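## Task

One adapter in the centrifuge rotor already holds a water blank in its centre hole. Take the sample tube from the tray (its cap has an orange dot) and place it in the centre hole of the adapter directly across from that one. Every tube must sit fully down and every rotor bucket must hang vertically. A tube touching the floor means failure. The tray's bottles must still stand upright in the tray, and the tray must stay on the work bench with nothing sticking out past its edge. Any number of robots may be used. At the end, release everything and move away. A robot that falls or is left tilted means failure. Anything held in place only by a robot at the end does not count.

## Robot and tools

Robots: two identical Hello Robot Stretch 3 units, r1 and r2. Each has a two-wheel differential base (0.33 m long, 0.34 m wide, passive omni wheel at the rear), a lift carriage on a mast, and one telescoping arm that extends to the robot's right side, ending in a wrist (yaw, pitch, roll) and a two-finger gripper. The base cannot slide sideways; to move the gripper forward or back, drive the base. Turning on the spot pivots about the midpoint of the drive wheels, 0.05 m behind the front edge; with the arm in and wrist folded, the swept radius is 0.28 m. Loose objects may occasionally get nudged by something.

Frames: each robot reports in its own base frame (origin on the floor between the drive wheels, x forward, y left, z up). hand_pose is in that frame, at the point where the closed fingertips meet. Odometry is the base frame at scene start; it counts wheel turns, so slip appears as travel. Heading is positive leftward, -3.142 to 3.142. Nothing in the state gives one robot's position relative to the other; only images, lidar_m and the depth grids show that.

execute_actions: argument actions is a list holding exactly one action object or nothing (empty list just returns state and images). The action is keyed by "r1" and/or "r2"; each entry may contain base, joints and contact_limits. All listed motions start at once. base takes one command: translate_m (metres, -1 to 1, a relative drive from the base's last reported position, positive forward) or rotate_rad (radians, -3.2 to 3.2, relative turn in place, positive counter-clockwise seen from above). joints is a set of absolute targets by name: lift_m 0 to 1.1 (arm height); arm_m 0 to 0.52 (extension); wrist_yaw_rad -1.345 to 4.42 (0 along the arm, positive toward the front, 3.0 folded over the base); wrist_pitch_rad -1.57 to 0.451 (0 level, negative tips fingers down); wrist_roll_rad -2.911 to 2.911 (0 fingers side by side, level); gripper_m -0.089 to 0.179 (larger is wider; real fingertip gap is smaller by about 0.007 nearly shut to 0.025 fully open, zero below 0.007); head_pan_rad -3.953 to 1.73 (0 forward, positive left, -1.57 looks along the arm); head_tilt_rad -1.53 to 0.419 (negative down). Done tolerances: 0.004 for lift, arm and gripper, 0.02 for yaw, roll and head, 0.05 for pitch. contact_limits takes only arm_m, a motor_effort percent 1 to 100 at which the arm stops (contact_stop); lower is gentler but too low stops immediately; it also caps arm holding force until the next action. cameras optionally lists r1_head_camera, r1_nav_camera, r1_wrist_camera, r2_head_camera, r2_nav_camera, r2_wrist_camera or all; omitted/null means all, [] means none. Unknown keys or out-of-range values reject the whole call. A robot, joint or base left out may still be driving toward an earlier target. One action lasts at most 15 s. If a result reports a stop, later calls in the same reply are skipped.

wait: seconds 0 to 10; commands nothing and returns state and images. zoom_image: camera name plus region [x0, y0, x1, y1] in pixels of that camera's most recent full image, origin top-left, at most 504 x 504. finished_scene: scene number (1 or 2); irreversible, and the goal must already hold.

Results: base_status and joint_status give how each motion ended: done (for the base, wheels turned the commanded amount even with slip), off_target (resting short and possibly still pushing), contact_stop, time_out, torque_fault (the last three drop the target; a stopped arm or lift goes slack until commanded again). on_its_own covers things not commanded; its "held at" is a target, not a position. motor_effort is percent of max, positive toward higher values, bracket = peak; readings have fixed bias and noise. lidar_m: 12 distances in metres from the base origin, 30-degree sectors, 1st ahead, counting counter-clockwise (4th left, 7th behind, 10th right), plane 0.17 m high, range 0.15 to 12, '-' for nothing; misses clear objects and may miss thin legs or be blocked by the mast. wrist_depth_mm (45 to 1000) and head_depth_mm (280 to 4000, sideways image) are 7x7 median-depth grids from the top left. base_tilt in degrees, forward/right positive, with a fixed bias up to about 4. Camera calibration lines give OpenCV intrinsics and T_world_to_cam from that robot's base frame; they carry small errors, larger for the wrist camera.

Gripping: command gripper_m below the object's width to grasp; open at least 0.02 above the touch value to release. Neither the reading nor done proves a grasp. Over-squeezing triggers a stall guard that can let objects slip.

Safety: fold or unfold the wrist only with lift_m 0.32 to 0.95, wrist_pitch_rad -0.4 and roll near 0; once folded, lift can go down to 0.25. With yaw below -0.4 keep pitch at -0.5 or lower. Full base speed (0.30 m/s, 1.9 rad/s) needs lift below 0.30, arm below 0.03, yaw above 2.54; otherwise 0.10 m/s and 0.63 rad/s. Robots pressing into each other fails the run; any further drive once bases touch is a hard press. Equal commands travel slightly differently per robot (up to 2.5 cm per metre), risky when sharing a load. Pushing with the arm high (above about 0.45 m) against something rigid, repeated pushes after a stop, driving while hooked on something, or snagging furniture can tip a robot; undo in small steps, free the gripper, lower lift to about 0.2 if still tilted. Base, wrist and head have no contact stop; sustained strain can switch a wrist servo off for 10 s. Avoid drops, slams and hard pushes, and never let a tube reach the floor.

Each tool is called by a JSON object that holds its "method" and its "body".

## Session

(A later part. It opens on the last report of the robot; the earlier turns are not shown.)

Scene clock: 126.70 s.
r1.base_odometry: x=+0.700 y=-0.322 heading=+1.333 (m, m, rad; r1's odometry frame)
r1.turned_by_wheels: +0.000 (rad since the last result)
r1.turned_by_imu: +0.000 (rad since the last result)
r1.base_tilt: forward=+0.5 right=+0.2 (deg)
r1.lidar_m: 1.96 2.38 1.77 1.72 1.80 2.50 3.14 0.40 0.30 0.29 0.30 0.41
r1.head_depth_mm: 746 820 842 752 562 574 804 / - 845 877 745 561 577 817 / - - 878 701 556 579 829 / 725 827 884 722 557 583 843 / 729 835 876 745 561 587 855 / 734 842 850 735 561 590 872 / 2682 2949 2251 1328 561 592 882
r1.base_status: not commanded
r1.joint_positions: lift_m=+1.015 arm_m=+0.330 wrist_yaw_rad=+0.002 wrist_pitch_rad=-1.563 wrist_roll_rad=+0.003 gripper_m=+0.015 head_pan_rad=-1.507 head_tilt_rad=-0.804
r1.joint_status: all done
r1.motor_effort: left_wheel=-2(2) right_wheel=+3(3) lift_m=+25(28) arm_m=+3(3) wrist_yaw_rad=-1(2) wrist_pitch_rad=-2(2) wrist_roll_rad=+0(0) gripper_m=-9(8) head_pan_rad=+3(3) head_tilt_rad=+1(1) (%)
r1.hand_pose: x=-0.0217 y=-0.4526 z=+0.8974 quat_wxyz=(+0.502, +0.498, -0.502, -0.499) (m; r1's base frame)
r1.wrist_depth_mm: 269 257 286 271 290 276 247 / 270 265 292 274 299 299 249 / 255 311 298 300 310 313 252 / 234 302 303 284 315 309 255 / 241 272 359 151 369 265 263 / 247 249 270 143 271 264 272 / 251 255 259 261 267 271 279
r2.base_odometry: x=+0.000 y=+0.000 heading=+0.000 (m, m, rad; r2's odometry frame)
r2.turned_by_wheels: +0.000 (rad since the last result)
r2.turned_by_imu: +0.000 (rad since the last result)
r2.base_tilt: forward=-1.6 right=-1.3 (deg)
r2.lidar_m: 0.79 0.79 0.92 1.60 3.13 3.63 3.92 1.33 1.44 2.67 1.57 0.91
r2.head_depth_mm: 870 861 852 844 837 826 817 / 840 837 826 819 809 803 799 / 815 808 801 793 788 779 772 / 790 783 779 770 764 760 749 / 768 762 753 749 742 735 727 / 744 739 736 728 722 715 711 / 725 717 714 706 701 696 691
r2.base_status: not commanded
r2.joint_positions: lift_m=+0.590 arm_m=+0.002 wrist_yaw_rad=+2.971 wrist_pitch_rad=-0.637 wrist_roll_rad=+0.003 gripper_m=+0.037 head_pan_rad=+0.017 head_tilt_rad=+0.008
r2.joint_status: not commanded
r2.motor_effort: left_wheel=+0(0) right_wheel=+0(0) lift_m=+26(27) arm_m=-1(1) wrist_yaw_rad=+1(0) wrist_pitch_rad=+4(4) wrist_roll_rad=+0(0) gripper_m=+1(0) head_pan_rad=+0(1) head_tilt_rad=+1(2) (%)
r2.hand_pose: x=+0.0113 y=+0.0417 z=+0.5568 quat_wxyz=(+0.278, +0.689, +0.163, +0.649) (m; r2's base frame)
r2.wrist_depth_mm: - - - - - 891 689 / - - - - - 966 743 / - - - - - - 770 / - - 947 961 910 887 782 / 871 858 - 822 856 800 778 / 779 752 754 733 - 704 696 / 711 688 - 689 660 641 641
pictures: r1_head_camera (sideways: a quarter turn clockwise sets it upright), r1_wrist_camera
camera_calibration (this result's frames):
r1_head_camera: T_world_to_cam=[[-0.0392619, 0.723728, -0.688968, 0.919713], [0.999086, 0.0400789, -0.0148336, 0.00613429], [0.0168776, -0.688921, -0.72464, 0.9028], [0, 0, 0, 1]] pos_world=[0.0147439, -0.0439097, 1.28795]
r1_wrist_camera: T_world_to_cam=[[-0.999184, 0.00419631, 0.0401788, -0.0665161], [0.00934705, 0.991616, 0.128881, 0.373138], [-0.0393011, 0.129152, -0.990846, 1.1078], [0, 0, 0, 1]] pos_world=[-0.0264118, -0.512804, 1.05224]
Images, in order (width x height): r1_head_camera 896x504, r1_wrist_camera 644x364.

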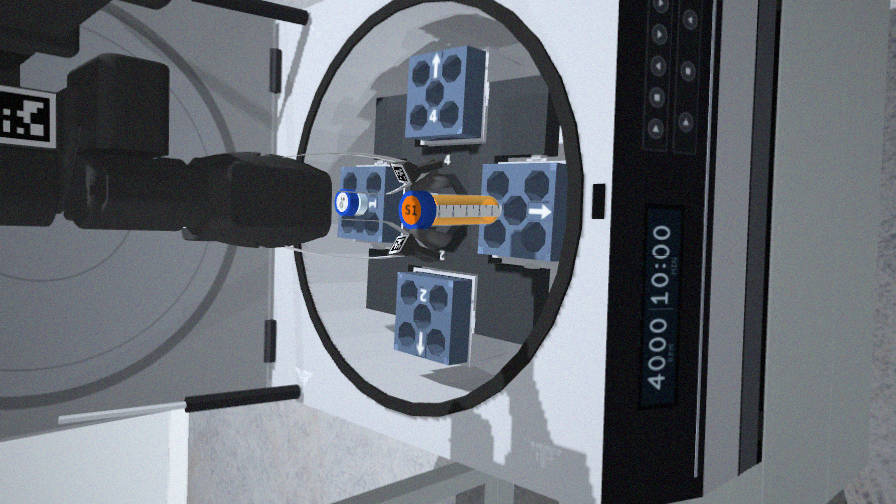

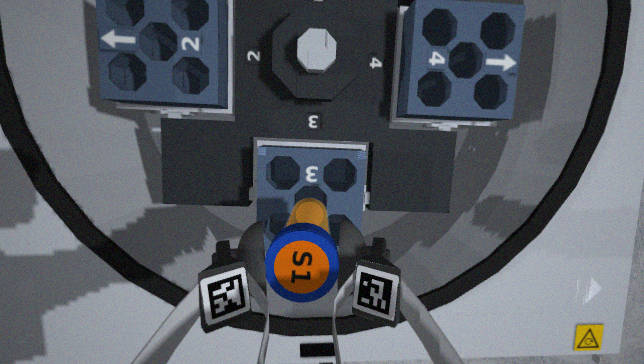

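{"method": "execute_actions", "body": {"actions": [{"r1":{"joints":{"lift_m":0.965}}}], "cameras": ["r1_head_camera","r1_wrist_camera"]}}

Scene clock: 131.33 s.
r1.base_odometry: x=+0.700 y=-0.322 heading=+1.333 (m, m, rad; r1's odometry frame)
r1.turned_by_wheels: +0.000 (rad since the last result)
r1.turned_by_imu: -0.001 (rad since the last result)
r1.base_tilt: forward=+0.5 right=+0.3 (deg)
r1.lidar_m: 1.96 2.38 1.77 1.71 1.79 2.49 3.13 0.40 0.29 0.29 0.30 0.42
r1.head_depth_mm: 690 858 834 750 561 572 805 / - - 873 741 562 576 814 / 698 - 897 733 556 580 831 / 725 835 903 745 559 584 845 / 728 834 874 747 560 586 855 / 731 841 855 738 561 588 868 / 2696 2904 2269 1314 561 594 884
r1.base_status: not commanded
r1.joint_positions: lift_m=+0.965 arm_m=+0.330 wrist_yaw_rad=+0.002 wrist_pitch_rad=-1.563 wrist_roll_rad=+0.003 gripper_m=+0.015 head_pan_rad=-1.507 head_tilt_rad=-0.804
r1.joint_status: all done
r1.motor_effort: left_wheel=-2(2) right_wheel=+3(3) lift_m=+25(24) arm_m=+3(3) wrist_yaw_rad=-2(1) wrist_pitch_rad=-2(2) wrist_roll_rad=+0(0) gripper_m=-8(7) head_pan_rad=+3(3) head_tilt_rad=+1(1) (%)
r1.hand_pose: x=-0.0217 y=-0.4526 z=+0.8474 quat_wxyz=(+0.502, +0.498, -0.502, -0.499) (m; r1's base frame)
r1.wrist_depth_mm: 217 212 236 221 244 228 235 / 238 216 244 227 250 230 235 / 257 249 248 250 258 261 236 / 235 253 253 233 263 287 221 / 209 262 320 149 305 265 211 / 193 226 275 144 272 222 214 / 200 201 212 233 218 216 220
r2.base_odometry: x=+0.000 y=+0.000 heading=+0.000 (m, m, rad; r2's odometry frame)
r2.turned_by_wheels: +0.000 (rad since the last result)
r2.turned_by_imu: +0.001 (rad since the last result)
r2.base_tilt: forward=-1.8 right=-1.3 (deg)
r2.lidar_m: 0.79 0.79 0.92 1.60 3.12 3.66 3.93 1.33 1.44 2.67 1.57 0.91
r2.head_depth_mm: 871 860 853 843 836 829 823 / 839 833 825 819 814 802 801 / 817 810 801 793 785 779 775 / 790 783 777 774 767 758 749 / 767 759 756 750 742 735 728 / 744 736 735 728 724 714 712 / 725 718 713 707 700 696 690
r2.base_status: not commanded
r2.joint_positions: lift_m=+0.590 arm_m=+0.002 wrist_yaw_rad=+2.971 wrist_pitch_rad=-0.637 wrist_roll_rad=+0.003 gripper_m=+0.037 head_pan_rad=+0.017 head_tilt_rad=+0.008
r2.joint_status: not commanded
r2.motor_effort: left_wheel=+0(0) right_wheel=+0(1) lift_m=+27(26) arm_m=-1(1) wrist_yaw_rad=+0(0) wrist_pitch_rad=+3(3) wrist_roll_rad=+0(0) gripper_m=+0(0) head_pan_rad=+1(0) head_tilt_rad=+2(2) (%)
r2.hand_pose: x=+0.0113 y=+0.0417 z=+0.5568 quat_wxyz=(+0.278, +0.689, +0.163, +0.649) (m; r2's base frame)
r2.wrist_depth_mm: - - - - - 895 723 / - - - - - 945 726 / - - - - - - 768 / - - 978 963 903 898 815 / 874 836 - 824 834 789 769 / 783 763 757 739 - 707 711 / 697 694 - 685 655 658 646
pictures: r1_head_camera (sideways: a quarter turn clockwise sets it upright), r1_wrist_camera
camera_calibration (this result's frames):
r1_head_camera: T_world_to_cam=[[-0.0392619, 0.723728, -0.688968, 0.919713], [0.999086, 0.0400789, -0.0148336, 0.00613429], [0.0168776, -0.688921, -0.72464, 0.9028], [0, 0, 0, 1]] pos_world=[0.0147439, -0.0439097, 1.28795]
r1_wrist_camera: T_world_to_cam=[[-0.999184, 0.00419734, 0.0401788, -0.0645065], [0.00934807, 0.991616, 0.128881, 0.379584], [-0.039301, 0.129152, -0.990846, 1.05825], [0, 0, 0, 1]] pos_world=[-0.0264118, -0.512806, 1.00224]
Images, in order (width x height): r1_head_camera 896x504, r1_wrist_camera 644x364.

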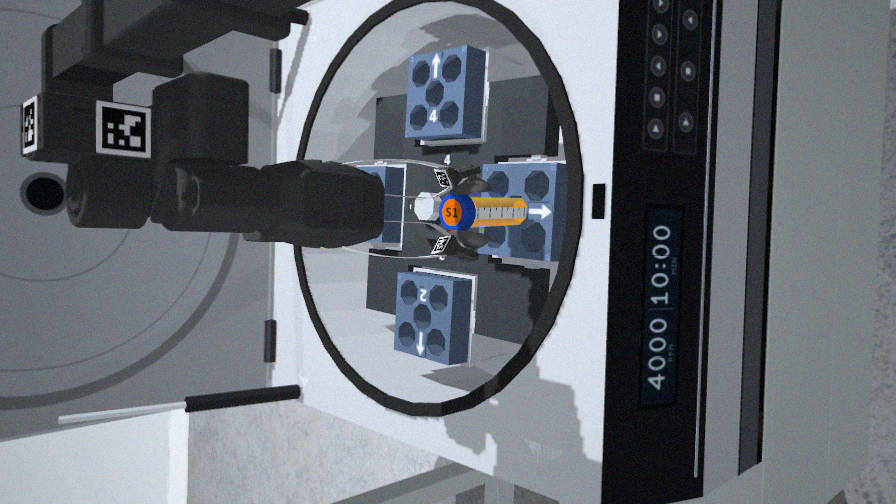

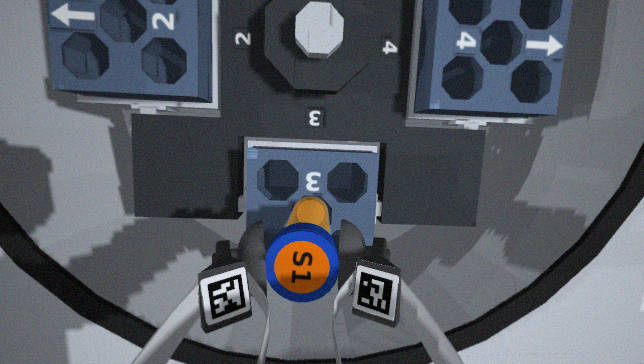

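{"method": "execute_actions", "body": {"actions": [{"r1":{"joints":{"lift_m":0.925}}}], "cameras": ["r1_head_camera","r1_wrist_camera"]}}

{"method": "execute_actions", "body": {"actions": [{"r1":{"joints":{"gripper_m":0.065}}}], "cameras": ["r1_wrist_camera"]}}

{"method": "execute_actions", "body": {"actions": [{"r1":{"joints":{"lift_m":1.05}}}], "cameras": ["r1_head_camera","r1_wrist_camera"]}}

Scene clock: 137.00 s.
r1.base_odometry: x=+0.700 y=-0.322 heading=+1.333 (m, m, rad; r1's odometry frame)
r1.turned_by_wheels: +0.000 (rad since the last result)
r1.turned_by_imu: -0.001 (rad since the last result)
r1.base_tilt: forward=+0.5 right=+0.2 (deg)
r1.lidar_m: 1.96 2.38 1.77 1.72 1.79 2.49 3.12 0.40 0.29 0.29 0.30 0.42
r1.head_depth_mm: 719 - - 759 562 574 803 / 709 - 873 735 561 576 818 / 721 - - 738 556 580 826 / 724 833 908 745 558 582 847 / 729 834 873 745 561 586 856 / 731 841 853 738 562 588 866 / 2714 2899 2264 1316 560 593 886
r1.base_status: not commanded
r1.joint_positions: lift_m=+0.925 arm_m=+0.330 wrist_yaw_rad=+0.002 wrist_pitch_rad=-1.563 wrist_roll_rad=+0.003 gripper_m=+0.015 head_pan_rad=-1.507 head_tilt_rad=-0.804
r1.joint_status: all done
r1.motor_effort: left_wheel=-2(3) right_wheel=+3(3) lift_m=+24(26) arm_m=+3(3) wrist_yaw_rad=-1(0) wrist_pitch_rad=-2(2) wrist_roll_rad=+0(0) gripper_m=-9(8) head_pan_rad=+3(3) head_tilt_rad=+2(1) (%)
r1.hand_pose: x=-0.0217 y=-0.4526 z=+0.8074 quat_wxyz=(+0.502, +0.498, -0.502, -0.499) (m; r1's base frame)
r1.wrist_depth_mm: 182 181 200 183 206 185 187 / 201 187 206 199 210 190 210 / 258 207 209 212 217 221 222 / 235 211 212 191 221 226 221 / 209 242 215 152 225 237 199 / 183 224 261 143 273 223 178 / 161 183 211 233 219 187 173
r2.base_odometry: x=+0.000 y=+0.000 heading=+0.000 (m, m, rad; r2's odometry frame)
r2.turned_by_wheels: +0.000 (rad since the last result)
r2.turned_by_imu: +0.001 (rad since the last result)
r2.base_tilt: forward=-1.7 right=-1.3 (deg)
r2.lidar_m: 0.79 0.79 0.91 1.60 3.13 3.62 3.92 1.34 1.44 2.67 1.58 0.91
r2.head_depth_mm: 868 857 854 847 835 828 821 / 843 834 825 822 808 805 796 / 818 812 800 792 786 777 772 / 790 785 776 770 760 759 751 / 767 760 755 746 740 735 730 / 747 738 730 730 723 712 709 / 726 719 714 709 702 696 690
r2.base_status: not commanded
r2.joint_positions: lift_m=+0.590 arm_m=+0.002 wrist_yaw_rad=+2.971 wrist_pitch_rad=-0.637 wrist_roll_rad=+0.003 gripper_m=+0.037 head_pan_rad=+0.017 head_tilt_rad=+0.008
r2.joint_status: not commanded
r2.motor_effort: left_wheel=+1(0) right_wheel=+0(0) lift_m=+27(27) arm_m=-1(1) wrist_yaw_rad=+0(2) wrist_pitch_rad=+4(3) wrist_roll_rad=+0(0) gripper_m=+0(0) head_pan_rad=+0(0) head_tilt_rad=+2(1) (%)
r2.hand_pose: x=+0.0113 y=+0.0417 z=+0.5568 quat_wxyz=(+0.278, +0.689, +0.163, +0.649) (m; r2's base frame)
r2.wrist_depth_mm: - - - - - 878 709 / - - - - - 935 749 / - - - - - - 772 / - - 950 933 951 915 820 / 861 871 - 811 847 811 780 / 769 763 748 742 - 745 717 / 712 690 - 683 649 653 651
pictures: r1_head_camera (sideways: a quarter turn clockwise sets it upright), r1_wrist_camera
camera_calibration (this result's frames):
r1_head_camera: T_world_to_cam=[[-0.0392619, 0.723728, -0.688968, 0.919713], [0.999086, 0.0400789, -0.0148336, 0.00613429], [0.0168776, -0.688921, -0.72464, 0.9028], [0, 0, 0, 1]] pos_world=[0.0147439, -0.0439097, 1.28795]
r1_wrist_camera: T_world_to_cam=[[-0.999184, 0.00419654, 0.0401788, -0.0628999], [0.00934728, 0.991616, 0.128881, 0.384741], [-0.0393011, 0.129152, -0.990846, 1.01862], [0, 0, 0, 1]] pos_world=[-0.0264118, -0.512808, 0.96224]
Images, in order (width x height): r1_head_camera 896x504, r1_wrist_camera 644x364.

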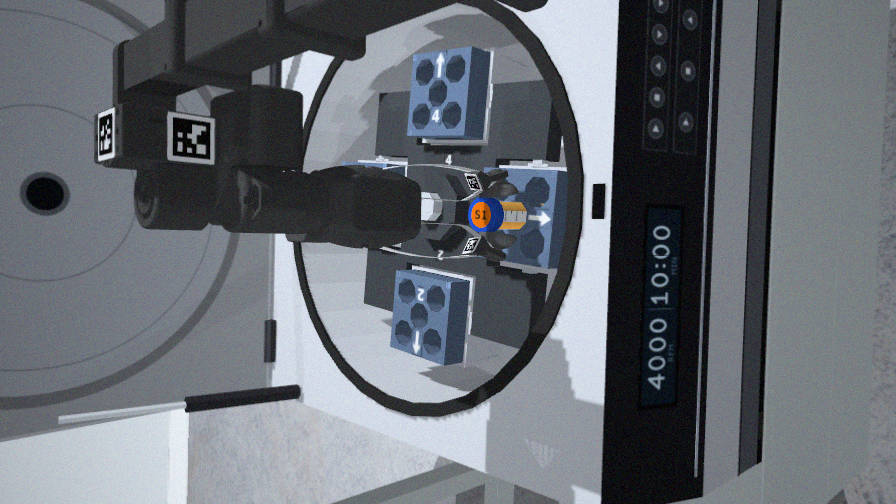

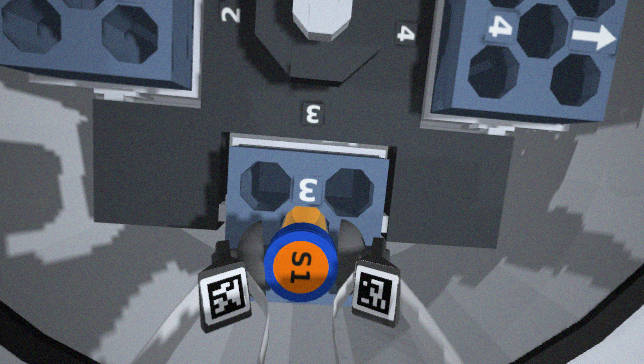

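Scene clock: 138.00 s.
r1.base_odometry: x=+0.700 y=-0.322 heading=+1.333 (m, m, rad; r1's odometry frame)
r1.turned_by_wheels: +0.000 (rad since the last result)
r1.turned_by_imu: +0.000 (rad since the last result)
r1.base_tilt: forward=+0.5 right=+0.2 (deg)
r1.lidar_m: 1.96 2.38 1.77 1.71 1.79 2.49 3.13 0.40 0.30 0.29 0.30 0.42
r1.head_depth_mm: 716 - - 758 560 573 805 / 706 - 872 733 561 575 816 / 725 - - 739 555 580 832 / 728 833 906 751 559 581 844 / 726 841 869 746 562 585 856 / 732 838 852 735 560 589 867 / 2708 2837 2262 1316 562 593 880
r1.base_status: not commanded
r1.joint_positions: lift_m=+0.925 arm_m=+0.330 wrist_yaw_rad=+0.002 wrist_pitch_rad=-1.563 wrist_roll_rad=+0.003 gripper_m=+0.065 head_pan_rad=-1.507 head_tilt_rad=-0.804
r1.joint_status: all done
r1.motor_effort: left_wheel=-2(2) right_wheel=+3(2) lift_m=+25(24) arm_m=+3(4) wrist_yaw_rad=-1(1) wrist_pitch_rad=-2(2) wrist_roll_rad=+0(0) gripper_m=+2(79) head_pan_rad=+4(3) head_tilt_rad=+1(0) (%)
r1.hand_pose: x=-0.0217 y=-0.4526 z=+0.8074 quat_wxyz=(+0.502, +0.498, -0.502, -0.499) (m; r1's base frame)
r1.wrist_depth_mm: 182 181 199 183 207 184 188 / 201 187 206 201 209 189 210 / 256 206 209 212 215 221 221 / 234 211 213 192 220 227 220 / 209 240 205 166 226 238 199 / 183 221 219 201 270 222 179 / 161 185 213 233 214 185 173
r2.base_odometry: x=+0.000 y=+0.000 heading=+0.000 (m, m, rad; r2's odometry frame)
r2.turned_by_wheels: +0.000 (rad since the last result)
r2.turned_by_imu: +0.000 (rad since the last result)
r2.base_tilt: forward=-1.7 right=-1.3 (deg)
r2.lidar_m: 0.79 0.79 0.92 1.60 3.12 3.64 3.91 1.33 1.44 2.66 1.57 0.91
r2.head_depth_mm: 870 863 856 844 836 830 822 / 843 832 826 819 812 803 794 / 815 807 800 795 787 779 772 / 789 784 777 771 765 756 750 / 767 759 755 749 740 734 731 / 747 737 732 726 718 715 709 / 722 719 714 709 704 695 689
r2.base_status: not commanded
r2.joint_positions: lift_m=+0.590 arm_m=+0.002 wrist_yaw_rad=+2.971 wrist_pitch_rad=-0.637 wrist_roll_rad=+0.003 gripper_m=+0.037 head_pan_rad=+0.017 head_tilt_rad=+0.008
r2.joint_status: not commanded
r2.motor_effort: left_wheel=+0(0) right_wheel=+1(1) lift_m=+26(26) arm_m=-1(1) wrist_yaw_rad=+1(0) wrist_pitch_rad=+4(4) wrist_roll_rad=+0(0) gripper_m=+0(0) head_pan_rad=+1(0) head_tilt_rad=+2(2) (%)
r2.hand_pose: x=+0.0113 y=+0.0417 z=+0.5568 quat_wxyz=(+0.278, +0.689, +0.163, +0.649) (m; r2's base frame)
r2.wrist_depth_mm: - - - - - 881 689 / - - - - - 989 724 / - - - - - - 760 / - - 962 933 950 920 803 / 871 859 - 814 823 806 784 / 776 767 745 755 - 732 715 / 711 685 - 692 676 646 638
pictures: r1_wrist_camera
camera_calibration (this result's frames):
r1_wrist_camera: T_world_to_cam=[[-0.999184, 0.00419628, 0.0401788, -0.0629], [0.00934703, 0.991616, 0.128881, 0.38474], [-0.0393011, 0.129152, -0.990846, 1.01862], [0, 0, 0, 1]] pos_world=[-0.0264118, -0.512808, 0.96224]
Images, in order (width x height): r1_wrist_camera 644x364.

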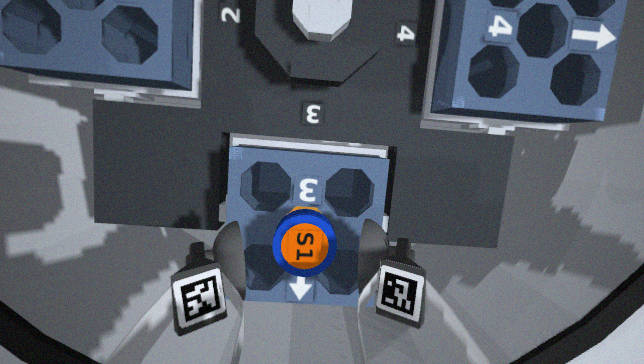

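Scene clock: 139.97 s.
r1.base_odometry: x=+0.700 y=-0.322 heading=+1.333 (m, m, rad; r1's odometry frame)
r1.turned_by_wheels: +0.000 (rad since the last result)
r1.turned_by_imu: +0.000 (rad since the last result)
r1.base_tilt: forward=+0.5 right=+0.3 (deg)
r1.lidar_m: 1.96 2.38 1.76 1.72 1.80 2.50 3.14 0.40 0.29 0.29 0.30 0.42
r1.head_depth_mm: 719 824 840 757 562 573 803 / - 825 874 734 562 576 820 / - - 881 737 555 579 830 / 728 833 899 744 559 581 844 / 729 838 875 741 561 587 858 / 732 841 852 738 561 588 871 / 2700 2946 2283 1319 561 594 882
r1.base_status: not commanded
r1.joint_positions: lift_m=+1.050 arm_m=+0.330 wrist_yaw_rad=+0.002 wrist_pitch_rad=-1.563 wrist_roll_rad=+0.003 gripper_m=+0.065 head_pan_rad=-1.507 head_tilt_rad=-0.804
r1.joint_status: all done
r1.motor_effort: left_wheel=-2(2) right_wheel=+2(3) lift_m=+31(35) arm_m=+3(3) wrist_yaw_rad=-2(1) wrist_pitch_rad=-2(2) wrist_roll_rad=+0(0) gripper_m=+2(0) head_pan_rad=+3(3) head_tilt_rad=+2(2) (%)
r1.hand_pose: x=-0.0217 y=-0.4526 z=+0.9321 quat_wxyz=(+0.502, +0.498, -0.502, -0.499) (m; r1's base frame)
r1.wrist_depth_mm: 269 300 313 322 325 327 276 / 268 303 325 309 328 319 285 / 266 352 333 333 345 331 289 / 267 328 336 318 348 313 298 / 275 278 381 390 366 298 - / 279 285 299 316 298 301 - / - 292 - 298 - - -
r2.base_odometry: x=+0.000 y=+0.000 heading=+0.000 (m, m, rad; r2's odometry frame)
r2.turned_by_wheels: +0.000 (rad since the last result)
r2.turned_by_imu: +0.000 (rad since the last result)
r2.base_tilt: forward=-1.7 right=-1.4 (deg)
r2.lidar_m: 0.79 0.79 0.92 1.60 3.12 3.63 3.93 1.33 1.44 2.67 1.57 0.91
r2.head_depth_mm: 872 862 855 849 834 829 822 / 840 831 828 820 809 802 797 / 814 807 802 793 787 780 773 / 790 779 773 769 765 757 751 / 765 761 753 750 743 735 730 / 747 739 735 728 721 716 709 / 723 720 712 708 704 694 691
r2.base_status: not commanded
r2.joint_positions: lift_m=+0.590 arm_m=+0.002 wrist_yaw_rad=+2.971 wrist_pitch_rad=-0.637 wrist_roll_rad=+0.003 gripper_m=+0.037 head_pan_rad=+0.017 head_tilt_rad=+0.008
r2.joint_status: not commanded
r2.motor_effort: left_wheel=+0(0) right_wheel=-1(0) lift_m=+26(27) arm_m=-1(1) wrist_yaw_rad=+0(1) wrist_pitch_rad=+4(3) wrist_roll_rad=+0(0) gripper_m=+0(0) head_pan_rad=+0(1) head_tilt_rad=+3(3) (%)
r2.hand_pose: x=+0.0113 y=+0.0417 z=+0.5568 quat_wxyz=(+0.278, +0.689, +0.163, +0.649) (m; r2's base frame)
r2.wrist_depth_mm: - - - - - 914 694 / - - - - - 951 731 / - - - - - - 771 / - - 998 991 942 909 800 / 868 835 - 819 847 806 775 / 770 754 752 748 - 716 706 / 704 693 - 683 660 656 650
pictures: r1_head_camera (sideways: a quarter turn clockwise sets it upright), r1_wrist_camera
camera_calibration (this result's frames):
r1_head_camera: T_world_to_cam=[[-0.0392619, 0.723728, -0.688968, 0.919713], [0.999086, 0.0400789, -0.0148336, 0.00613429], [0.0168776, -0.688921, -0.72464, 0.9028], [0, 0, 0, 1]] pos_world=[0.0147439, -0.0439097, 1.28795]
r1_wrist_camera: T_world_to_cam=[[-0.999184, 0.00419612, 0.0401788, -0.0679113], [0.00934686, 0.991616, 0.128881, 0.368667], [-0.0393012, 0.129152, -0.990846, 1.14221], [0, 0, 0, 1]] pos_world=[-0.0264118, -0.512809, 1.08696]
Images, in order (width x height): r1_head_camera 896x504, r1_wrist_camera 644x364.

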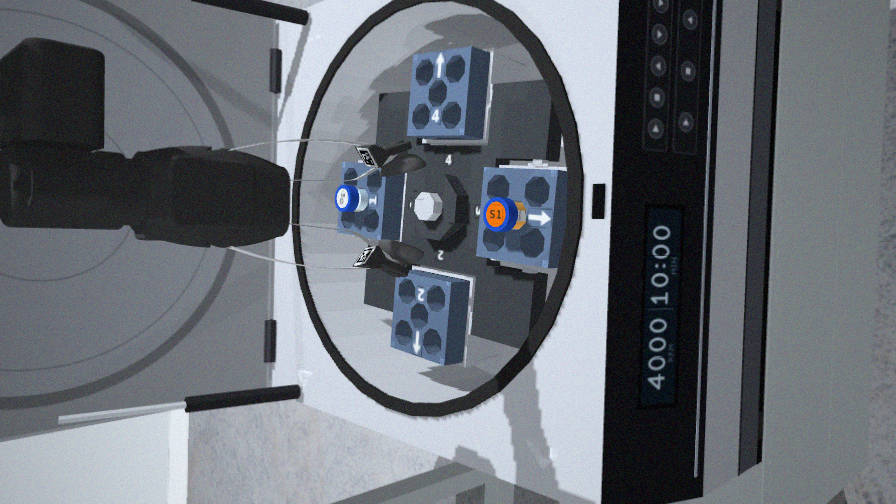

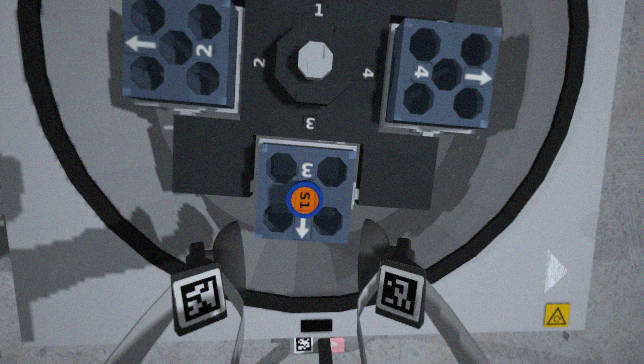

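Seated, matching the blank.

{"method": "execute_actions", "body": {"actions": [{"r1":{"base":{"translate_m":-0.3},"joints":{"arm_m":0}}}], "cameras": []}}

{"method": "finished_scene", "body": {"scene": 1}}

Scene clock: 146.90 s.
r1.base_odometry: x=+0.629 y=-0.614 heading=+1.332 (m, m, rad; r1's odometry frame)
r1.turned_by_wheels: +0.000 (rad since the last result)
r1.turned_by_imu: -0.002 (rad since the last result)
r1.base_tilt: forward=+0.5 right=+0.2 (deg)
r1.lidar_m: 2.26 2.39 1.77 1.72 1.80 2.50 2.84 2.96 0.29 0.28 0.29 0.41
r1.head_depth_mm: 2547 - - - - 1282 - / 2555 - - - - - - / 2616 2879 2177 - - - - / 727 828 848 693 570 567 788 / 722 830 875 743 561 576 832 / 725 836 896 746 562 581 842 / 732 838 905 742 562 583 859
r1.base_status: done
r1.joint_positions: lift_m=+1.050 arm_m=+0.000 wrist_yaw_rad=+0.002 wrist_pitch_rad=-1.563 wrist_roll_rad=+0.003 gripper_m=+0.065 head_pan_rad=-1.507 head_tilt_rad=-0.803
r1.joint_status: all done
r1.motor_effort: left_wheel=-2(6) right_wheel=+3(4) lift_m=+31(32) arm_m=-4(4) wrist_yaw_rad=+0(2) wrist_pitch_rad=-2(2) wrist_roll_rad=+0(0) gripper_m=+2(1) head_pan_rad=+3(4) head_tilt_rad=+2(0) (%)
r1.hand_pose: x=-0.0217 y=-0.1231 z=+0.9321 quat_wxyz=(+0.502, +0.498, -0.502, -0.499) (m; r1's base frame)
r1.wrist_depth_mm: 313 312 315 502 - - - / 487 489 484 521 - - - / - - - - - - - / - - - - - - - / - - - - - - - / - - - - - - - / - - - - - - -
r2.base_odometry: x=+0.000 y=+0.000 heading=+0.000 (m, m, rad; r2's odometry frame)
r2.turned_by_wheels: +0.000 (rad since the last result)
r2.turned_by_imu: +0.001 (rad since the last result)
r2.base_tilt: forward=-1.7 right=-1.4 (deg)
r2.lidar_m: 0.79 0.79 0.92 1.60 3.12 3.66 3.93 1.33 1.45 2.66 1.57 0.91
r2.head_depth_mm: 869 861 857 842 836 831 822 / 842 838 826 819 813 800 797 / 817 807 800 793 787 781 774 / 793 783 779 769 765 758 750 / 768 762 757 748 741 736 731 / 743 742 732 726 720 716 710 / 722 721 713 708 699 698 691
r2.base_status: not commanded
r2.joint_positions: lift_m=+0.590 arm_m=+0.002 wrist_yaw_rad=+2.971 wrist_pitch_rad=-0.637 wrist_roll_rad=+0.003 gripper_m=+0.037 head_pan_rad=+0.017 head_tilt_rad=+0.008
r2.joint_status: not commanded
r2.motor_effort: left_wheel=+0(0) right_wheel=+0(0) lift_m=+26(26) arm_m=-2(1) wrist_yaw_rad=+1(1) wrist_pitch_rad=+4(3) wrist_roll_rad=+0(0) gripper_m=+0(0) head_pan_rad=+1(1) head_tilt_rad=+1(0) (%)
r2.hand_pose: x=+0.0113 y=+0.0417 z=+0.5568 quat_wxyz=(+0.278, +0.689, +0.163, +0.649) (m; r2's base frame)
r2.wrist_depth_mm: - - - - - 879 694 / - - - - - 929 731 / - - - - - - 768 / - - 968 933 923 907 788 / 897 843 - 830 837 796 771 / 775 780 760 734 - 708 715 / 679 697 - 688 670 646 646
pictures: none
No camera images: the call's "cameras" was empty. Leave "cameras" out to get every camera's image.

The scene is finished: the task was done.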